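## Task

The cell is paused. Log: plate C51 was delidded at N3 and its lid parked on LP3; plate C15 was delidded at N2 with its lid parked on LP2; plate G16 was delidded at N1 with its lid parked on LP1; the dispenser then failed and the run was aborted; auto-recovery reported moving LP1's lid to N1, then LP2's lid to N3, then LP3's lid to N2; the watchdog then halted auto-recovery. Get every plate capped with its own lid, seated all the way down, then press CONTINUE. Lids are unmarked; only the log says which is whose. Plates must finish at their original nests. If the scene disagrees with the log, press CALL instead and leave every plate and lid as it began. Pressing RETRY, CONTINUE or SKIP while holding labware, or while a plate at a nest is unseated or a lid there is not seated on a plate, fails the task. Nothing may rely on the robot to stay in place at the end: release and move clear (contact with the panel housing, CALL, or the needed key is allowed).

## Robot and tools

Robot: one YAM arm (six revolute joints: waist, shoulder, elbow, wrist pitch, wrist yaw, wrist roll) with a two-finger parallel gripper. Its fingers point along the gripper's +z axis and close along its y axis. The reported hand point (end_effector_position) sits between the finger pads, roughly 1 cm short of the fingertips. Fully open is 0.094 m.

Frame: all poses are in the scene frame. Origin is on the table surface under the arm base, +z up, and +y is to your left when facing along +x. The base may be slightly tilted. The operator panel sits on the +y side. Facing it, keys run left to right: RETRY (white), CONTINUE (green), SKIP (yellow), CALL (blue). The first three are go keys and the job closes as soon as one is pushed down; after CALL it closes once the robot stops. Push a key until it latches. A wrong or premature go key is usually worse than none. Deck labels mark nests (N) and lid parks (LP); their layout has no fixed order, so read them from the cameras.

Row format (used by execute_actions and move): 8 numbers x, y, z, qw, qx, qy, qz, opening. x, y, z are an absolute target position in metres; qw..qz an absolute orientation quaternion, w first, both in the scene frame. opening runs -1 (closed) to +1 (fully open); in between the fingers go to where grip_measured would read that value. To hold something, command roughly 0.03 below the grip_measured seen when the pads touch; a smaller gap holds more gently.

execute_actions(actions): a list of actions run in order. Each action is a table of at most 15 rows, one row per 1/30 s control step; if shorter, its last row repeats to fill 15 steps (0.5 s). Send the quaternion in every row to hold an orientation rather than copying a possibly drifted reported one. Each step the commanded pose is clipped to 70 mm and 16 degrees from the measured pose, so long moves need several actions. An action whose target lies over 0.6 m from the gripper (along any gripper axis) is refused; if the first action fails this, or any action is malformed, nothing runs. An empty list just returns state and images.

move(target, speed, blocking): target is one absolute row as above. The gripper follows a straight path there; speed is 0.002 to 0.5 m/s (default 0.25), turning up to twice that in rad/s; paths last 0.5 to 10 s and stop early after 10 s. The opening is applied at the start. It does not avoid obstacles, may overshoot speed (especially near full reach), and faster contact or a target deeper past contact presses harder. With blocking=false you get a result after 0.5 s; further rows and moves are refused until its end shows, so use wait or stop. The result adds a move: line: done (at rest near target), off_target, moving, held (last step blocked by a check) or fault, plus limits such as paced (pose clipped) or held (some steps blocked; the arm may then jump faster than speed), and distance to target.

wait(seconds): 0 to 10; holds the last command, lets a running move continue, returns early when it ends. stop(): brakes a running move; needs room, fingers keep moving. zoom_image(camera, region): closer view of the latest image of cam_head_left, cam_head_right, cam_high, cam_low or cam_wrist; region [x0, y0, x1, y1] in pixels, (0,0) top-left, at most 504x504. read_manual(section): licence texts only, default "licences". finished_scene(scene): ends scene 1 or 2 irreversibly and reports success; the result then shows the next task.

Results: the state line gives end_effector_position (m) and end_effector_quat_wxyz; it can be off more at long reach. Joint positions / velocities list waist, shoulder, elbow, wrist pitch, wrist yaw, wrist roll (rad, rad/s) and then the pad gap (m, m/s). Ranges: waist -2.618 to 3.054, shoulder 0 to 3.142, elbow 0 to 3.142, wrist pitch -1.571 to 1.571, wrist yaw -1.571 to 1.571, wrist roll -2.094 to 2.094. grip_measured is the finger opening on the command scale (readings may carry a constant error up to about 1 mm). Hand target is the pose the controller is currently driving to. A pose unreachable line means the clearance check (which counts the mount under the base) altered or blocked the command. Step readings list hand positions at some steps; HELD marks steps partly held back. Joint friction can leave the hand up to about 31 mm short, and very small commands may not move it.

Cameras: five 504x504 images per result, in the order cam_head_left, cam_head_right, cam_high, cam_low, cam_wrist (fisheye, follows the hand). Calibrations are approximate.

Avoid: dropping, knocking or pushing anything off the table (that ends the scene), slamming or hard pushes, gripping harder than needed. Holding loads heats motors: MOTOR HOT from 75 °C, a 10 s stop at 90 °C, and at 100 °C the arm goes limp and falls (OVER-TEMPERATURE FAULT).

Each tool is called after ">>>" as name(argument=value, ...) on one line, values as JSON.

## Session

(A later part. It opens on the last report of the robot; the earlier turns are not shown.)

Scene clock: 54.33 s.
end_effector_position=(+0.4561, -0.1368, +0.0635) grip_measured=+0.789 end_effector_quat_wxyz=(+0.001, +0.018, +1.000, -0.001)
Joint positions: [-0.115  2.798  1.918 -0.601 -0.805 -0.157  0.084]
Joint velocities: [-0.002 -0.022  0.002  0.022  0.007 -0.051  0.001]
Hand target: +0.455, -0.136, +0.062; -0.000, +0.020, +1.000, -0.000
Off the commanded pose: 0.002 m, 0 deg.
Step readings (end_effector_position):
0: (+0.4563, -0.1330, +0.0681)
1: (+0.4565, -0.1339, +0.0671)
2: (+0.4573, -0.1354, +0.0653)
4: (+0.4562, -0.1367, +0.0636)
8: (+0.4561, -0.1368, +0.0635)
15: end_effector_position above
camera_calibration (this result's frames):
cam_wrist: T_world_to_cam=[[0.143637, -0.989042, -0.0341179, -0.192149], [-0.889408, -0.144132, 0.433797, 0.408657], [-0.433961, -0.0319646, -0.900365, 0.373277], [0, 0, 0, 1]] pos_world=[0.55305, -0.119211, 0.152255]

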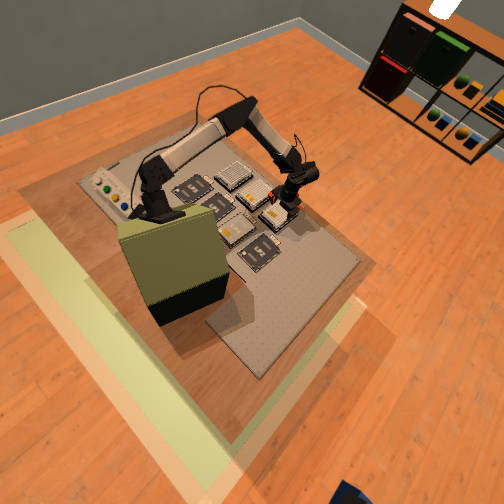

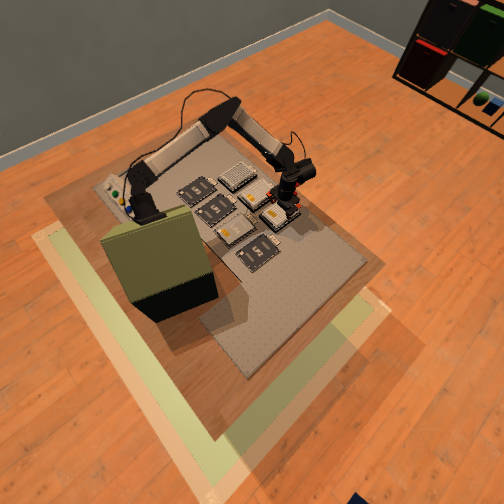

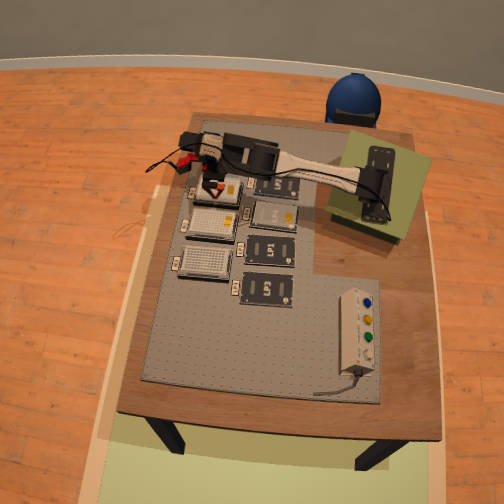

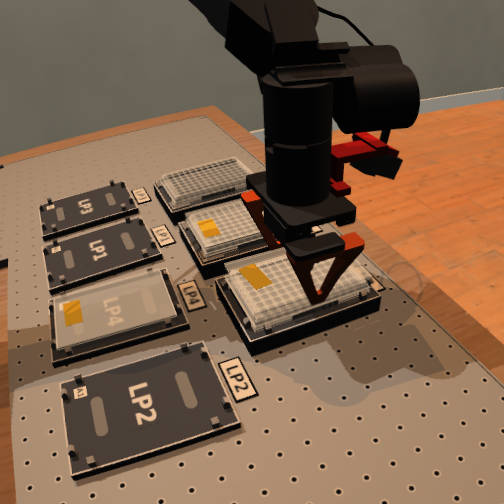

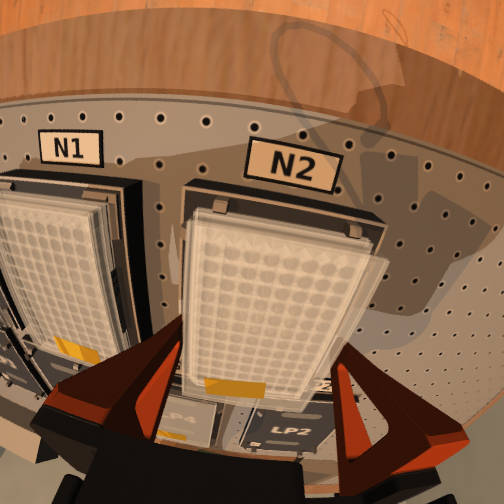

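>>> zoom_image(camera="cam_wrist", region=[150, 150, 410, 420])

Region (150, 150, 410, 420) of cam_wrist's 504x504 image, scaled by 1.867, with more detail than that image has; it fills the left 485 columns of this view, and the rest is white.

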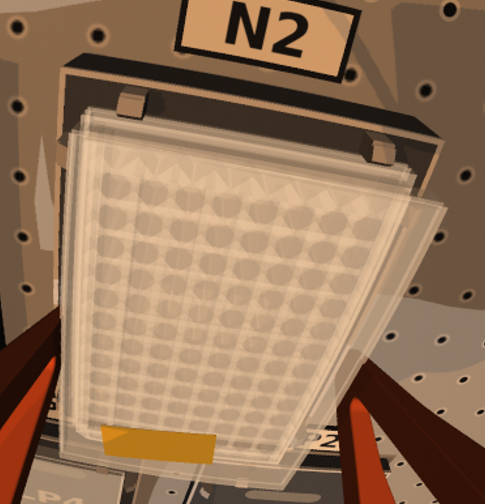

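>>> execute_actions(actions=[[[0.452,-0.134,0.038,-0.004,0.02,1,0,0.765],[0.452,-0.134,0.038,-0.004,0.02,1,0,0.765],[0.455,-0.1355,0.056,0,0.02,1,0,0.765]]])

Scene clock: 55.47 s.
end_effector_position=(+0.4578, -0.1358, +0.0599) grip_measured=+0.789 end_effector_quat_wxyz=(+0.003, +0.018, +1.000, -0.001)
Joint positions: [-0.108  2.802  1.918 -0.584 -0.804 -0.142  0.084]
Joint velocities: [-0.017 -0.012 -0.002 -0.066 -0.037 -0.022 -0.001]
Hand target: +0.455, -0.135, +0.056; +0.000, +0.020, +1.000, +0.000
Off the commanded pose: 0.005 m, 0 deg.
Step readings (end_effector_position):
0: (+0.4561, -0.1368, +0.0635)
1: (+0.4566, -0.1366, +0.0625)
2: (+0.4576, -0.1363, +0.0609)
4: (+0.4578, -0.1359, +0.0599)
8: (+0.4578, -0.1358, +0.0599)
15: end_effector_position above
camera_calibration (this result's frames):
cam_wrist: T_world_to_cam=[[0.14371, -0.989084, -0.0325692, -0.191664], [-0.89136, -0.143668, 0.429927, 0.413035], [-0.429913, -0.032754, -0.902276, 0.369005], [0, 0, 0, 1]] pos_world=[0.554347, -0.118145, 0.149128]

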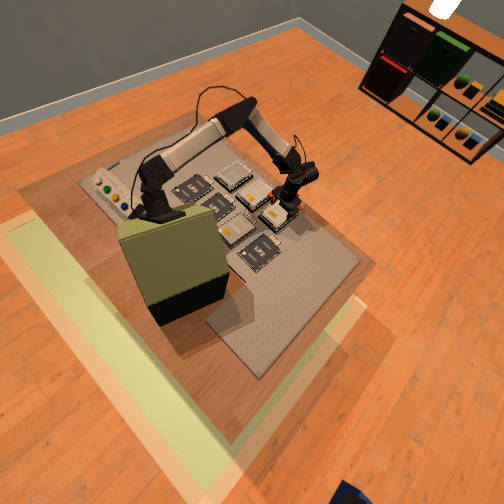

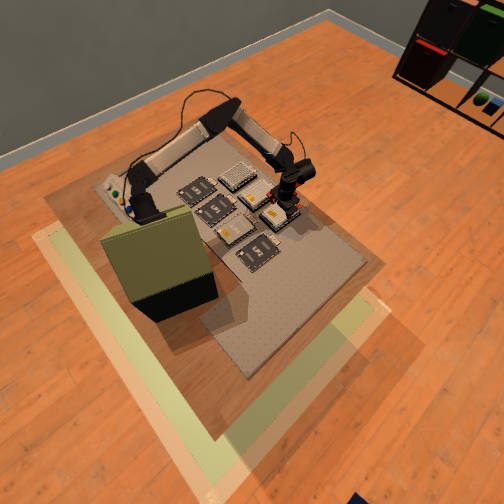

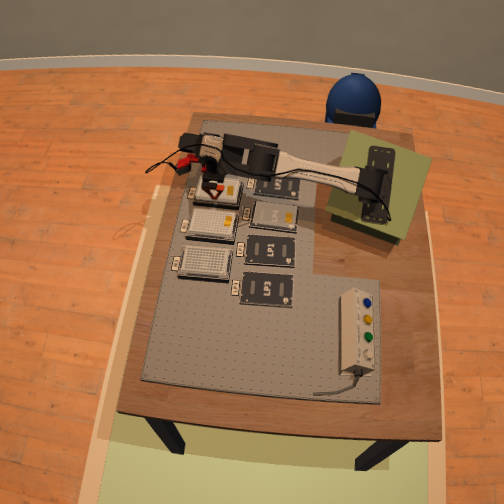

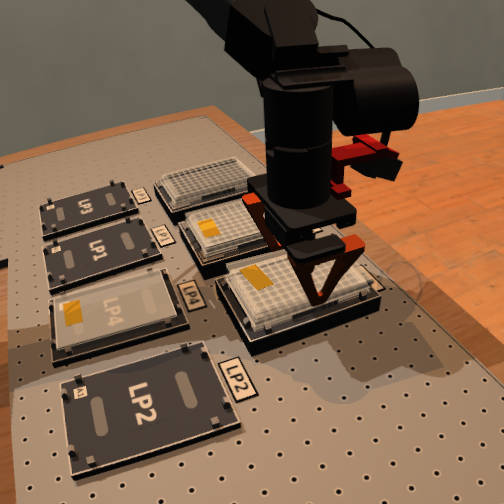

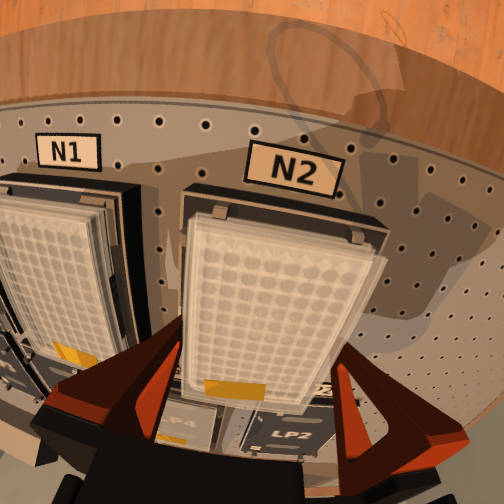

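>>> zoom_image(camera="cam_wrist", region=[160, 150, 410, 420])

>>> zoom_image(camera="cam_low", region=[200, 220, 400, 360])

Region (160, 150, 410, 420) of cam_wrist's 504x504 image, scaled by 1.867, with more detail than that image has; it fills the left 467 columns of this view, and the rest is white.

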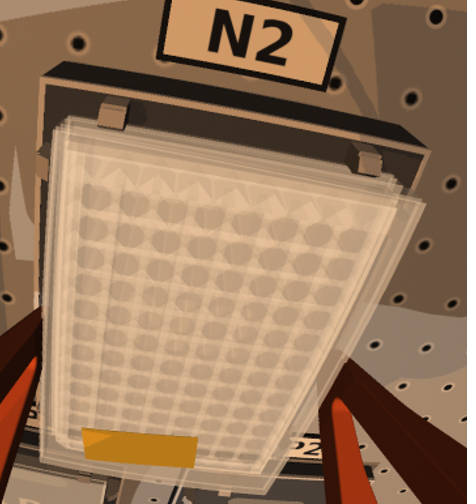

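Region (200, 220, 400, 360) of cam_low's 504x504 image, scaled by 2.520, with more detail than that image has; it fills the top 353 rows of this view, and the rest is white.

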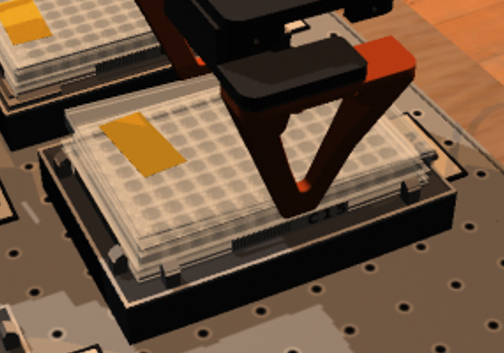

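>>> execute_actions(actions=[[[0.448,-0.135,0.036,-0.008,0.02,1,0,0.765],[0.448,-0.135,0.036,-0.008,0.02,1,0,0.765],[0.455,-0.1355,0.054,0,0.02,1,0,0.765]]])

Scene clock: 56.50 s.
end_effector_position=(+0.4581, -0.1357, +0.0594) grip_measured=+0.789 end_effector_quat_wxyz=(+0.003, +0.020, +1.000, -0.002)
Joint positions: [-0.106  2.802  1.918 -0.581 -0.802 -0.136  0.084]
Joint velocities: [-0.007  0.002  0.002  0.037 -0.051 -0.051 -0.   ]
Hand target: +0.455, -0.136, +0.054; -0.000, +0.020, +1.000, -0.000
Off the commanded pose: 0.006 m, 0 deg.
Step readings (end_effector_position):
0: (+0.4578, -0.1358, +0.0599)
1: (+0.4581, -0.1357, +0.0598)
2: (+0.4583, -0.1356, +0.0594)
4: (+0.4581, -0.1357, +0.0594)
8: (+0.4581, -0.1357, +0.0594)
15: end_effector_position above
camera_calibration (this result's frames):
cam_wrist: T_world_to_cam=[[0.140994, -0.989546, -0.0303229, -0.190605], [-0.891918, -0.140257, 0.429896, 0.414305], [-0.429655, -0.0335671, -0.902369, 0.368464], [0, 0, 0, 1]] pos_world=[0.554712, -0.118135, 0.148603]

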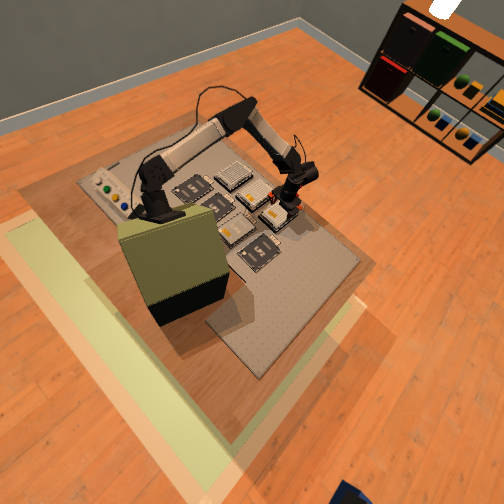

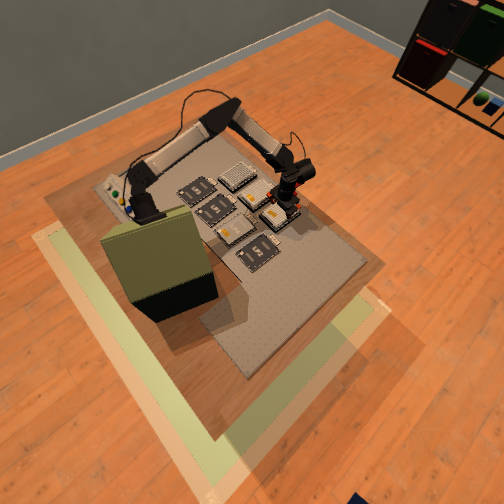

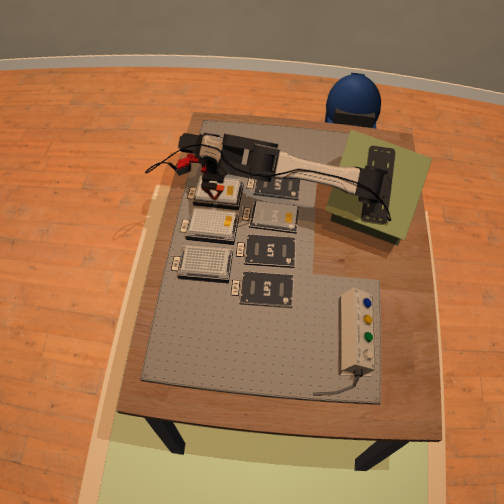

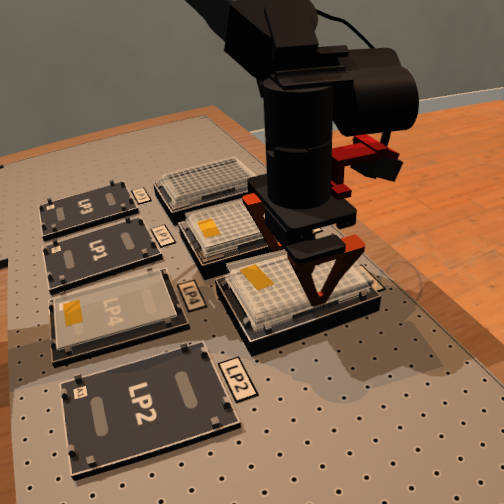

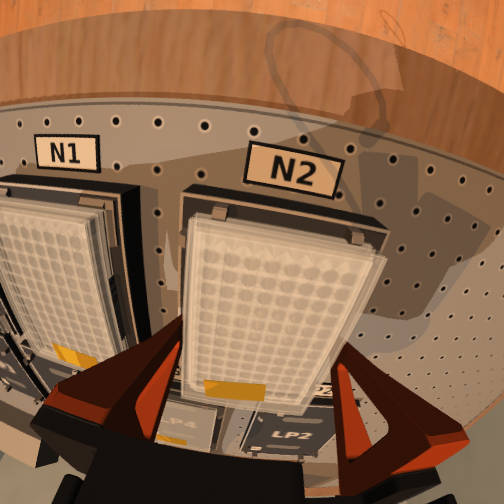

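>>> execute_actions(actions=[[[0.440,-0.135,0.062,-0.012,0.02,1,0,0.765],[0.440,-0.135,0.062,-0.012,0.02,1,0,0.765],[0.455,-0.1355,0.058,0,0.02,1,0,0.765]]])

Scene clock: 57.33 s.
end_effector_position=(+0.4547, -0.1350, +0.0605) grip_measured=+0.789 end_effector_quat_wxyz=(+0.000, +0.017, +1.000, -0.002)
Joint positions: [-0.108  2.793  1.901 -0.583 -0.802 -0.148  0.084]
Joint velocities: [-0.007 -0.002  0.012 -0.022 -0.037  0.051  0.   ]
Hand target: +0.455, -0.135, +0.058; -0.000, +0.020, +1.000, -0.000
Off the commanded pose: 0.003 m, 0 deg.
Step readings (end_effector_position):
0: (+0.4581, -0.1357, +0.0594)
1: (+0.4571, -0.1357, +0.0597)
2: (+0.4555, -0.1351, +0.0605)
4: (+0.4547, -0.1350, +0.0605)
8: (+0.4547, -0.1350, +0.0605)
15: end_effector_position above
camera_calibration (this result's frames):
cam_wrist: T_world_to_cam=[[0.145428, -0.988854, -0.0319205, -0.191216], [-0.888877, -0.144756, 0.434675, 0.408568], [-0.434451, -0.0348405, -0.900021, 0.369852], [0, 0, 0, 1]] pos_world=[0.551658, -0.117057, 0.149177]

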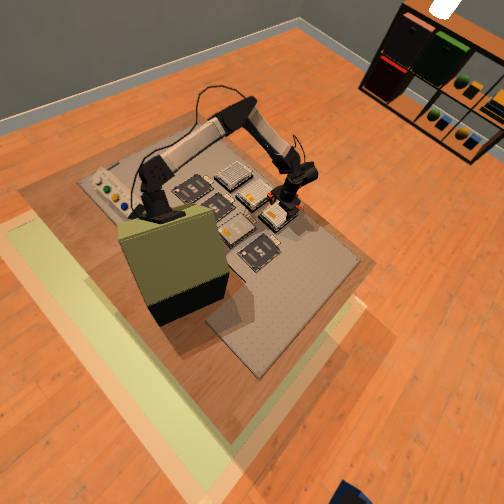

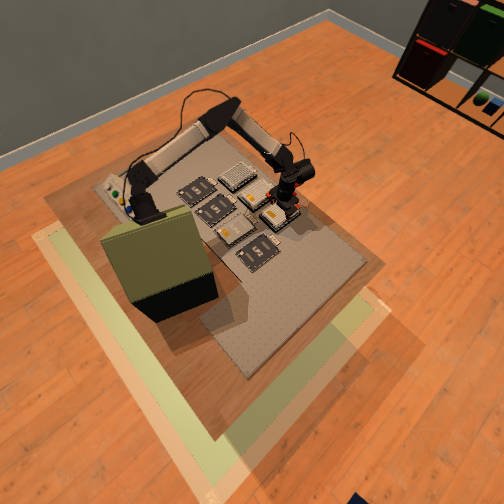

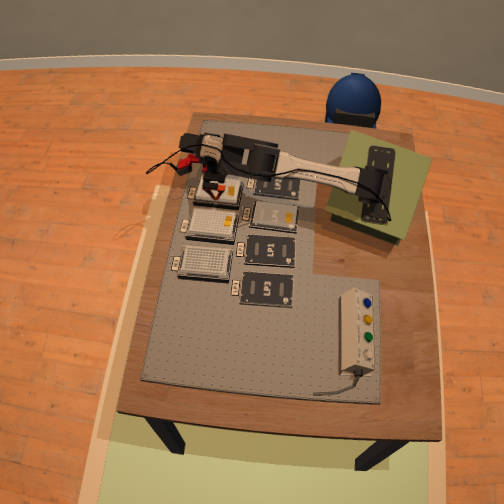

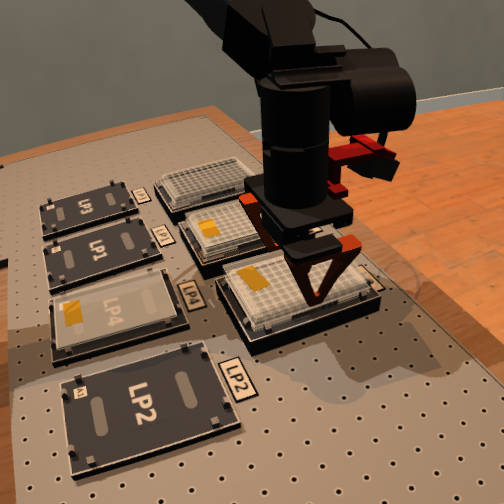

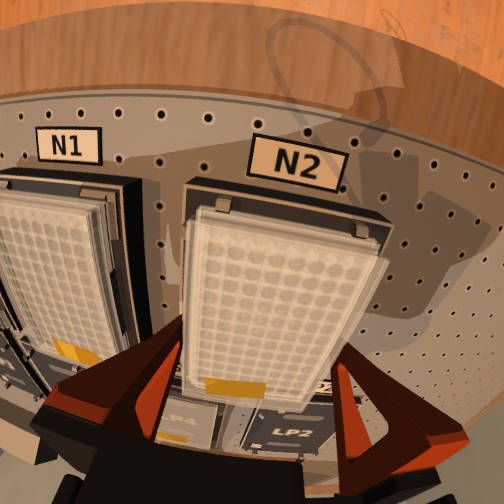

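>>> execute_actions(actions=[[[0.455,-0.135,0.060,0,0.02,1,0,1]],[[0.455,-0.135,0.11,0,0.02,1,0,1]]])

>>> move(target=[0.275,-0.075,0.10,0,0.02,1,0,1], speed=0.3)

Scene clock: 58.73 s.
end_effector_position=(+0.4563, -0.1400, +0.1106) grip_measured=+1.000 end_effector_quat_wxyz=(+0.007, +0.021, +1.000, -0.005)
Joint positions: [-0.19   2.722  1.901 -0.718 -0.804 -0.243  0.094]
Joint velocities: [ 0.002 -0.002 -0.002 -0.066 -0.037  0.051  0.   ]
Hand target: +0.455, -0.135, +0.110; +0.000, +0.020, +1.000, +0.000
Off the commanded pose: 0.005 m, 1 deg.
Step readings (end_effector_position; steps 1 to 15: 1st action; 16 to 30: 2nd action):
0: (+0.4547, -0.1350, +0.0605)
1: (+0.4547, -0.1350, +0.0605)
2: (+0.4547, -0.1350, +0.0605)
4: (+0.4547, -0.1350, +0.0605)
8: (+0.4547, -0.1350, +0.0605)
15: (+0.4547, -0.1350, +0.0605)
16: (+0.4544, -0.1349, +0.0636)
17: (+0.4526, -0.1342, +0.0682)
19: (+0.4548, -0.1355, +0.0828)
23: (+0.4609, -0.1404, +0.1078)
30: end_effector_position above
camera_calibration (this result's frames):
cam_wrist: T_world_to_cam=[[0.137503, -0.990223, -0.0234647, -0.192348], [-0.895867, -0.134436, 0.423497, 0.393374], [-0.422511, -0.0372106, -0.905594, 0.410296], [0, 0, 0, 1]] pos_world=[0.552214, -0.122317, 0.200455]

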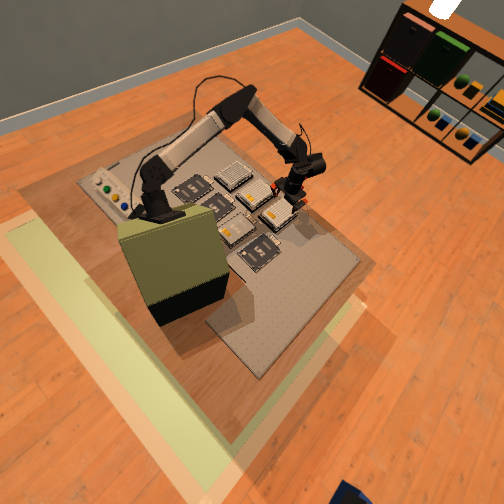

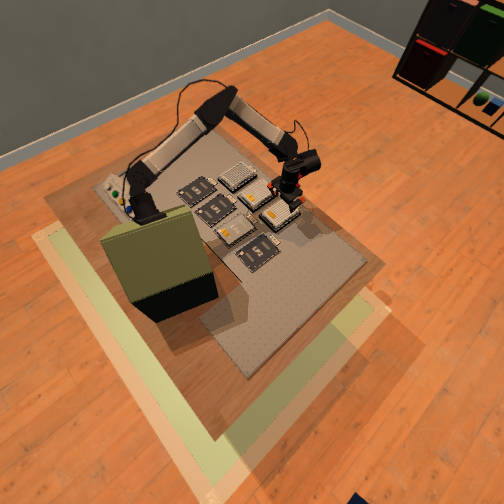

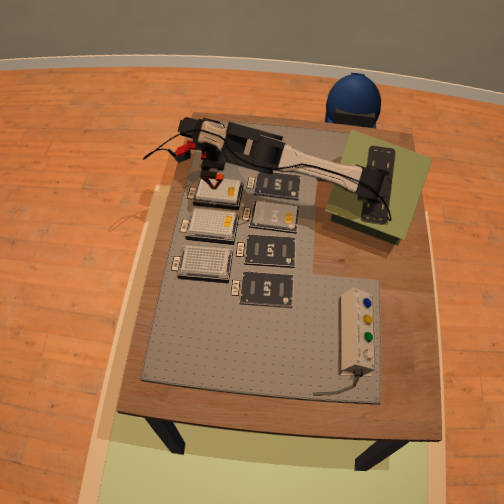

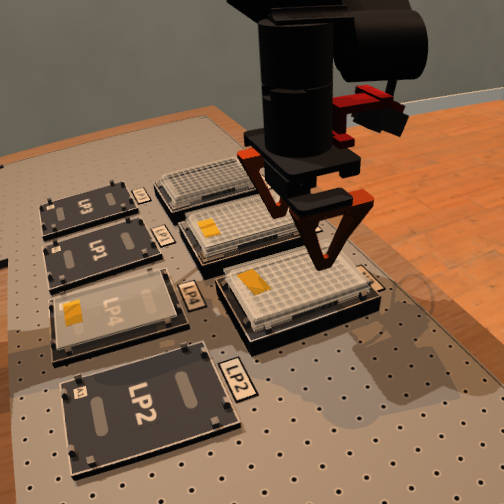

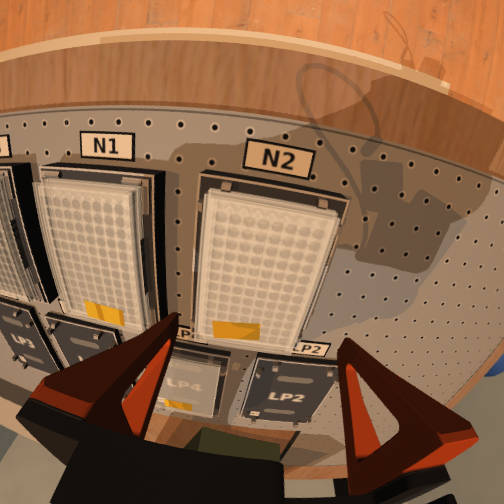

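Scene clock: 60.23 s.
end_effector_position=(+0.2823, -0.0807, +0.1004) grip_measured=+1.000 end_effector_quat_wxyz=(+0.003, +0.022, +1.000, -0.001)
Joint positions: [-0.156  2.296  0.865 -0.085 -0.809 -0.202  0.094]
Joint velocities: [ 0.002 -0.007  0.017  0.007  0.022 -0.037  0.   ]
Hand target: +0.276, -0.075, +0.099; -0.000, +0.020, +1.000, +0.000
Off the commanded pose: 0.009 m, 0 deg.
move: done
camera_calibration (this result's frames):
cam_wrist: T_world_to_cam=[[0.135803, -0.990168, -0.0335389, -0.10839], [-0.892842, -0.136986, 0.429032, 0.24821], [-0.429408, -0.0283188, -0.902667, 0.332131], [0, 0, 0, 1]] pos_world=[0.378951, -0.0639176, 0.189679]

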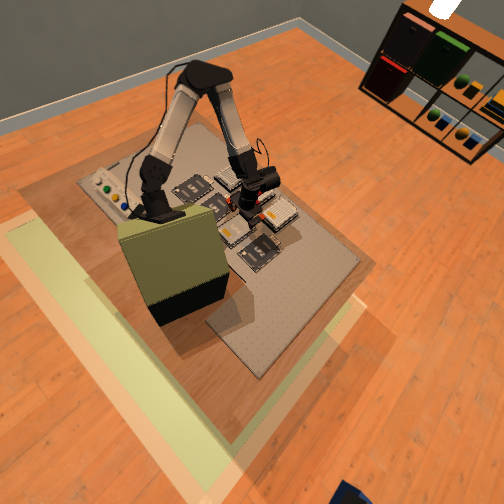

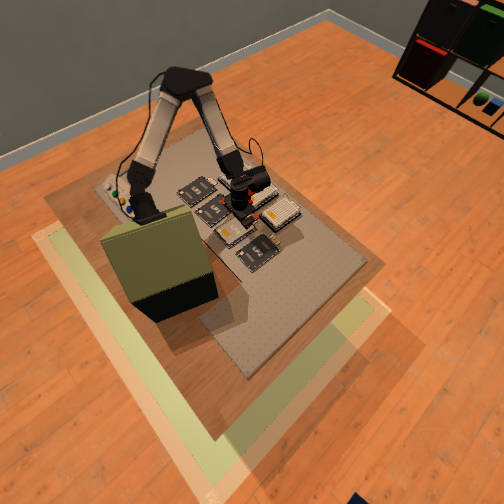

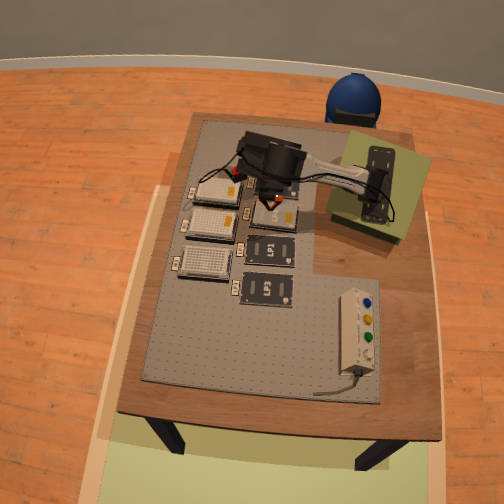

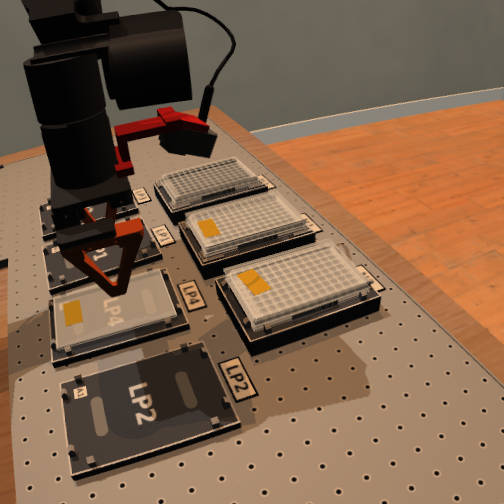

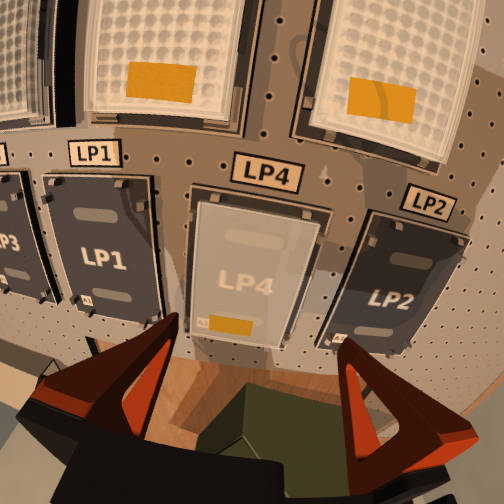

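>>> zoom_image(camera="cam_low", region=[140, 150, 400, 360])

>>> zoom_image(camera="cam_wrist", region=[60, 0, 504, 200])

Region (140, 150, 400, 360) of cam_low's 504x504 image, scaled by 1.938, with more detail than that image has; it fills the top 407 rows of this view, and the rest is white.

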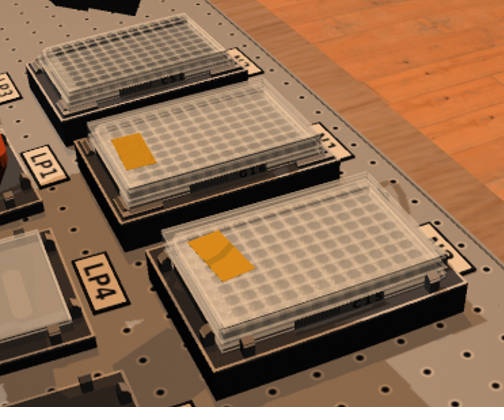

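Region (60, 0, 504, 200) of cam_wrist's 504x504 image, scaled by 1.135, with more detail than that image has; it fills the top 227 rows of this view, and the rest is white.

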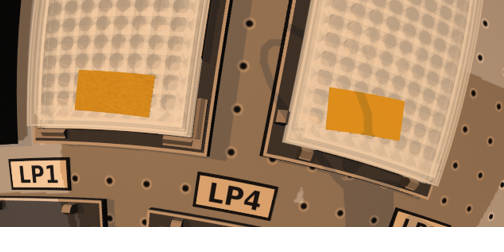

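>>> zoom_image(camera="cam_low", region=[210, 235, 390, 355])

>>> zoom_image(camera="cam_wrist", region=[280, 60, 480, 190])

Region (210, 235, 390, 355) of cam_low's 504x504 image, scaled by 2.800, with more detail than that image has.

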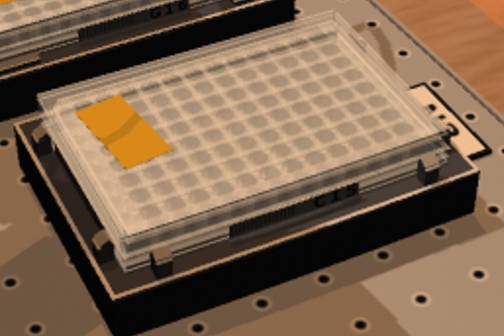

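Region (280, 60, 480, 190) of cam_wrist's 504x504 image, scaled by 2.520, with more detail than that image has; it fills the top 328 rows of this view, and the rest is white.

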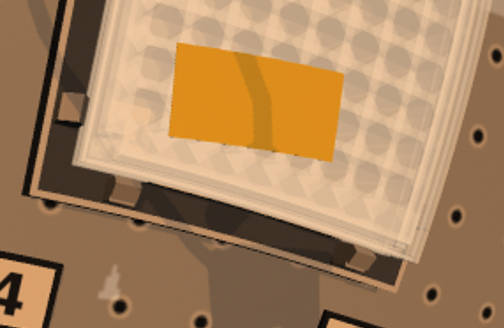

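>>> move(target=[0.262,-0.062,0.065,0,0.02,1,0,1], speed=0.15)

Scene clock: 62.07 s.
end_effector_position=(+0.2770, -0.0608, +0.0699) grip_measured=+1.000 end_effector_quat_wxyz=(+0.013, +0.010, +1.000, +0.002)
Joint positions: [-0.038  2.313  0.777  0.167 -0.803 -0.037  0.094]
Joint velocities: [-0.002 -0.007  0.002  0.007 -0.037  0.007  0.   ]
Hand target: +0.262, -0.062, +0.065; -0.000, +0.020, +1.000, -0.000
Off the commanded pose: 0.016 m, 2 deg.
move: off_target
camera_calibration (this result's frames):
cam_wrist: T_world_to_cam=[[0.159689, -0.986521, -0.035731, -0.0952528], [-0.897321, -0.160147, 0.4113, 0.260312], [-0.411479, -0.0336179, -0.910799, 0.298176], [0, 0, 0, 1]] pos_world=[0.371487, -0.0422566, 0.161109]

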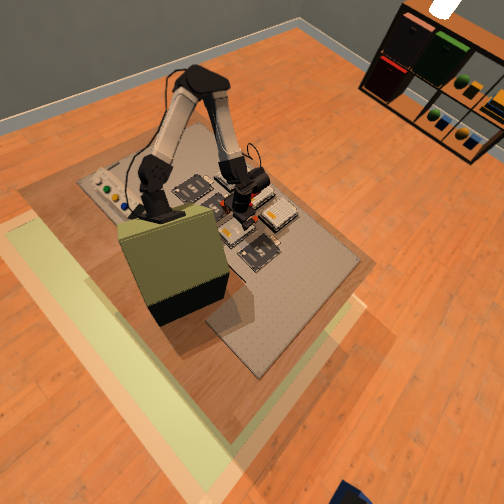

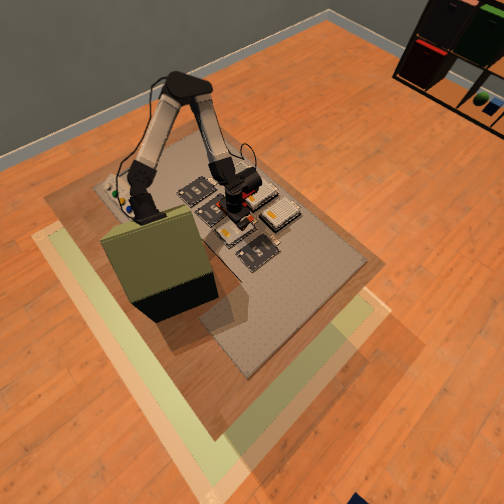

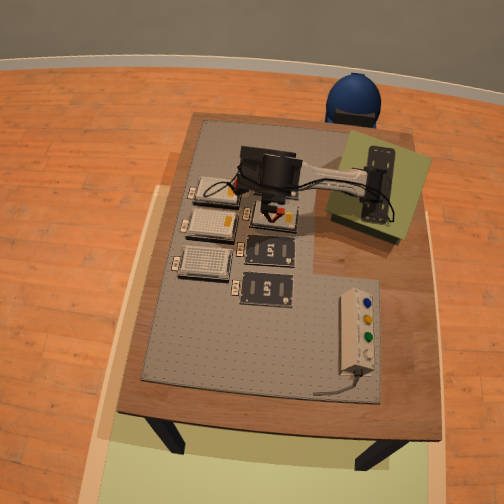

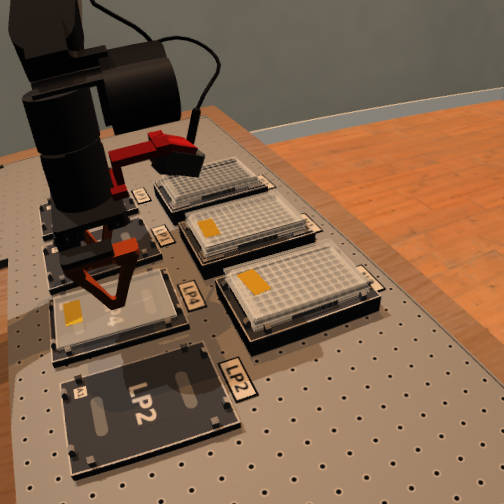

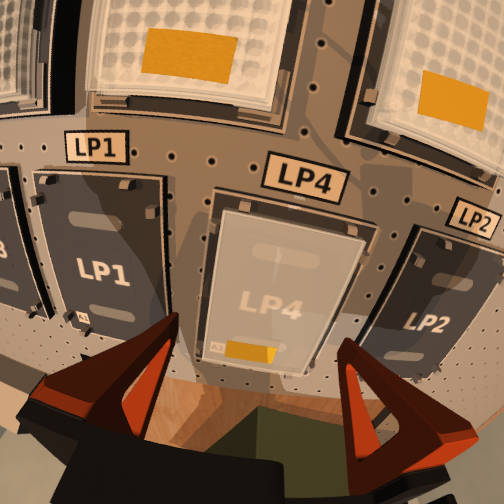

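>>> execute_actions(actions=[[[0.262,-0.085,0.068,-0.008,0.02,1,0,1],[0.262,-0.085,0.068,-0.008,0.02,1,0,1],[0.262,-0.085,0.068,-0.008,0.02,1,0,1],[0.268,-0.068,0.068,0,0.02,1,0,1]]])

Scene clock: 62.97 s.
end_effector_position=(+0.2661, -0.0728, +0.0681) grip_measured=+1.000 end_effector_quat_wxyz=(+0.001, +0.024, +1.000, -0.001)
Joint positions: [-0.062  2.354  0.786  0.143 -0.8   -0.069  0.094]
Joint velocities: [-0.017 -0.002 -0.017  0.037  0.022 -0.081  0.   ]
Hand target: +0.268, -0.068, +0.068; -0.000, +0.020, +1.000, +0.000
Off the commanded pose: 0.005 m, 0 deg.
Step readings (end_effector_position):
0: (+0.2774, -0.0608, +0.0699)
1: (+0.2764, -0.0623, +0.0698)
2: (+0.2745, -0.0660, +0.0694)
4: (+0.2687, -0.0736, +0.0692)
8: (+0.2661, -0.0729, +0.0682)
15: end_effector_position above
camera_calibration (this result's frames):
cam_wrist: T_world_to_cam=[[0.132621, -0.990568, -0.034443, -0.0985768], [-0.891721, -0.134414, 0.432165, 0.248344], [-0.432718, -0.0266004, -0.901137, 0.297132], [0, 0, 0, 1]] pos_world=[0.363101, -0.0563624, 0.157036]

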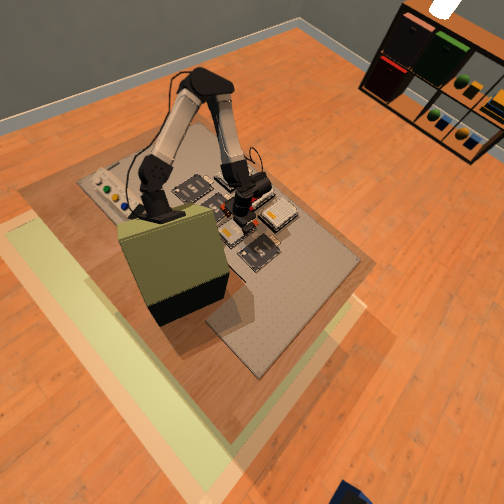

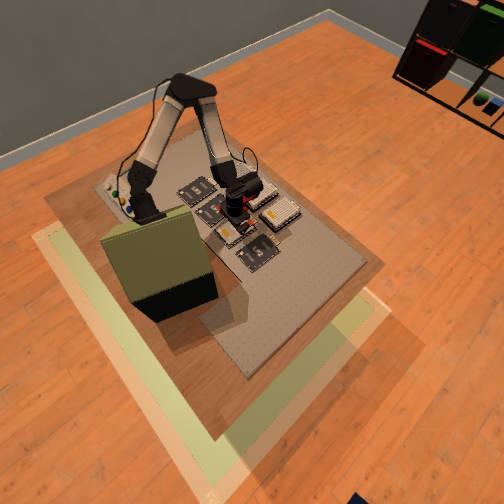

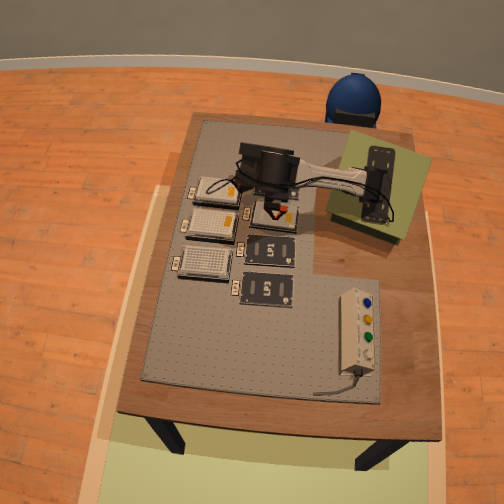

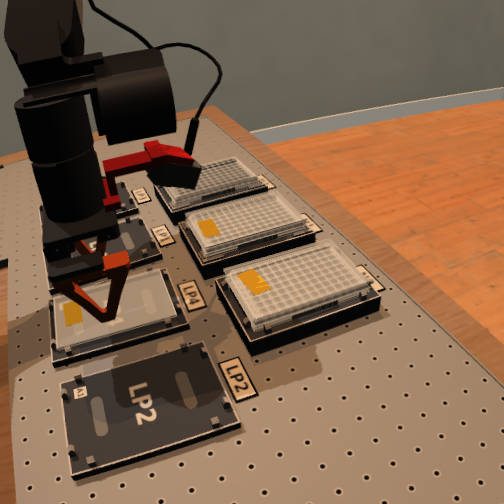

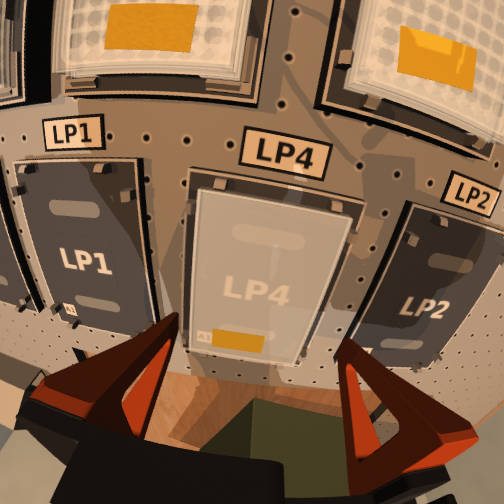

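>>> execute_actions(actions=[[[0.270,-0.056,0.040,0,0.02,1,0,1],[0.270,-0.056,0.040,0,0.02,1,0,1],[0.270,-0.056,0.040,0,0.02,1,0,1],[0.267,-0.068,0.054,0,0.02,1,0,1]]])

Scene clock: 63.67 s.
end_effector_position=(+0.2679, -0.0619, +0.0550) grip_measured=+1.000 end_effector_quat_wxyz=(-0.003, +0.016, +1.000, +0.003)
Joint positions: [-0.004  2.364  0.786  0.198 -0.797 -0.01   0.094]
Joint velocities: [-0.002  0.002 -0.012 -0.007 -0.007 -0.066  0.   ]
Hand target: +0.267, -0.068, +0.054; +0.000, +0.020, +1.000, -0.000
Off the commanded pose: 0.006 m, 1 deg.
Step readings (end_effector_position):
0: (+0.2661, -0.0728, +0.0681)
1: (+0.2668, -0.0716, +0.0661)
2: (+0.2674, -0.0680, +0.0617)
4: (+0.2662, -0.0585, +0.0526)
8: (+0.2669, -0.0605, +0.0538)
15: end_effector_position above
camera_calibration (this result's frames):
cam_wrist: T_world_to_cam=[[0.146994, -0.988203, -0.0429815, -0.0916972], [-0.885942, -0.150858, 0.438576, 0.254176], [-0.439886, -0.0263888, -0.897666, 0.288115], [0, 0, 0, 1]] pos_world=[0.365402, -0.0446679, 0.143214]

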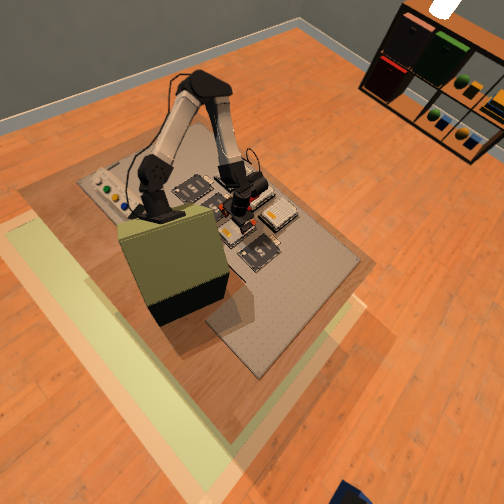

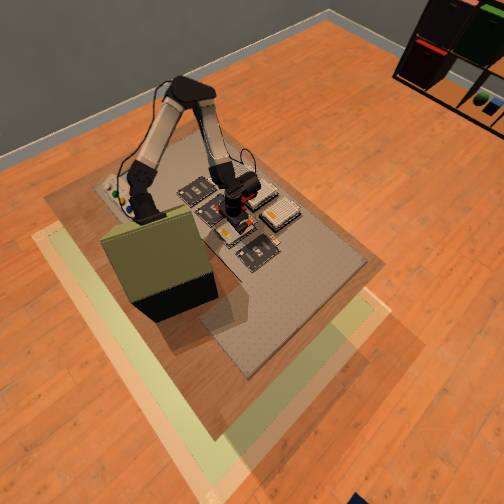

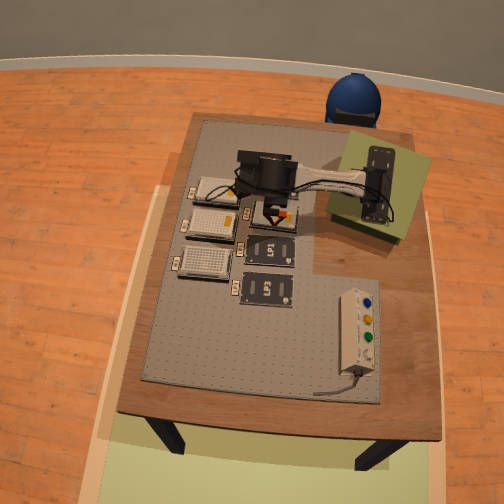

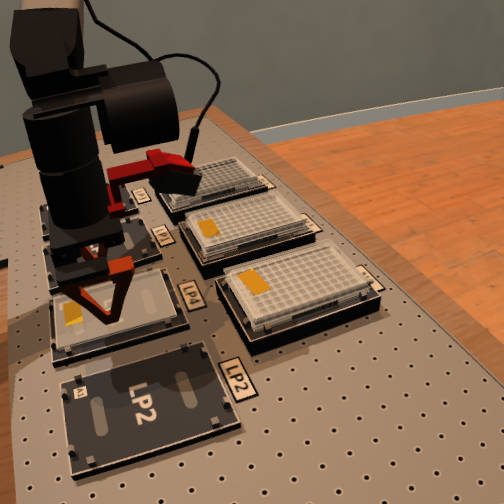

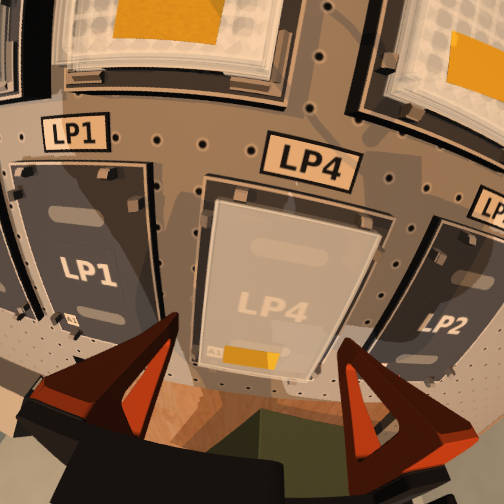

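>>> execute_actions(actions=[[[0.267,-0.074,0.055,0,0.02,1,0,1],[0.267,-0.074,0.055,0,0.02,1,0,1],[0.267,-0.068,0.054,0,0.02,1,0,1]]])

Scene clock: 64.43 s.
end_effector_position=(+0.2667, -0.0647, +0.0552) grip_measured=+1.000 end_effector_quat_wxyz=(-0.002, +0.018, +1.000, +0.002)
Joint positions: [-0.011  2.371  0.786  0.199 -0.796 -0.017  0.094]
Joint velocities: [-0.012 -0.002  0.002 -0.037 -0.022 -0.022  0.   ]
Hand target: +0.267, -0.068, +0.054; -0.000, +0.020, +1.000, +0.000
Off the commanded pose: 0.003 m, 0 deg.
Step readings (end_effector_position):
0: (+0.2680, -0.0619, +0.0550)
1: (+0.2677, -0.0624, +0.0550)
2: (+0.2672, -0.0635, +0.0552)
4: (+0.2666, -0.0647, +0.0552)
8: (+0.2667, -0.0647, +0.0552)
15: end_effector_position above
camera_calibration (this result's frames):
cam_wrist: T_world_to_cam=[[0.144206, -0.988694, -0.0411058, -0.0937233], [-0.886685, -0.147546, 0.438201, 0.252982], [-0.439311, -0.0267432, -0.897937, 0.287591], [0, 0, 0, 1]] pos_world=[0.364173, -0.047646, 0.143529]

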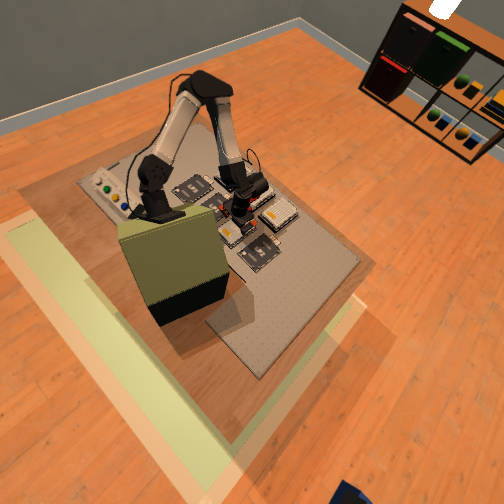

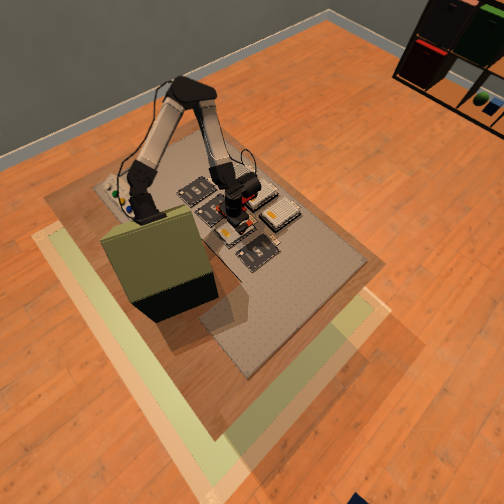

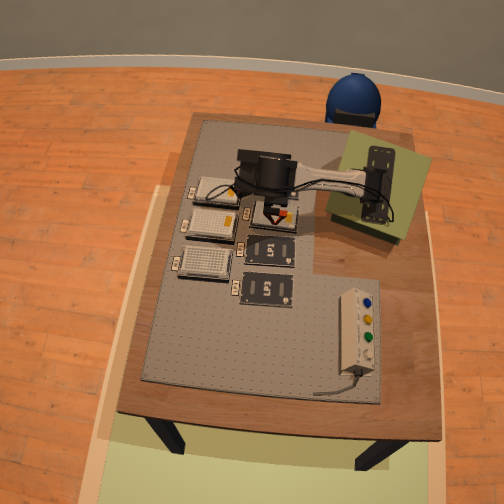

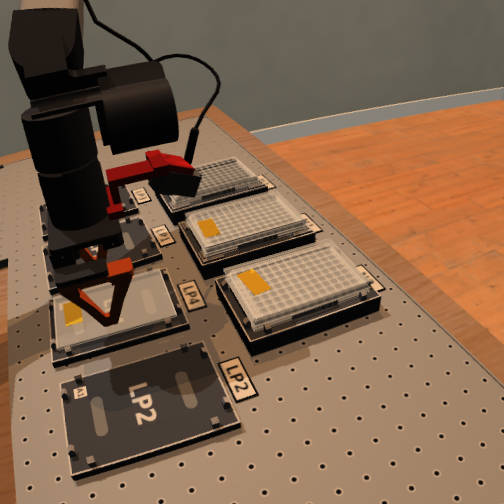

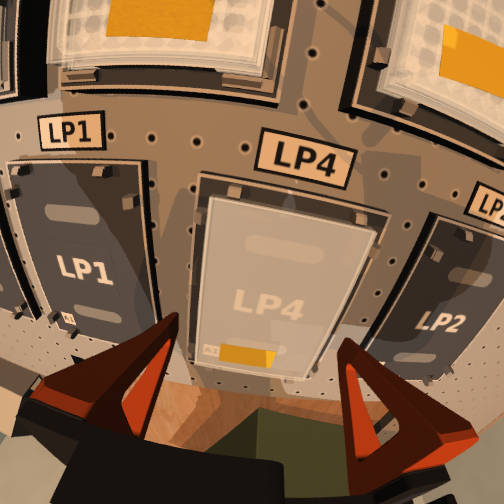

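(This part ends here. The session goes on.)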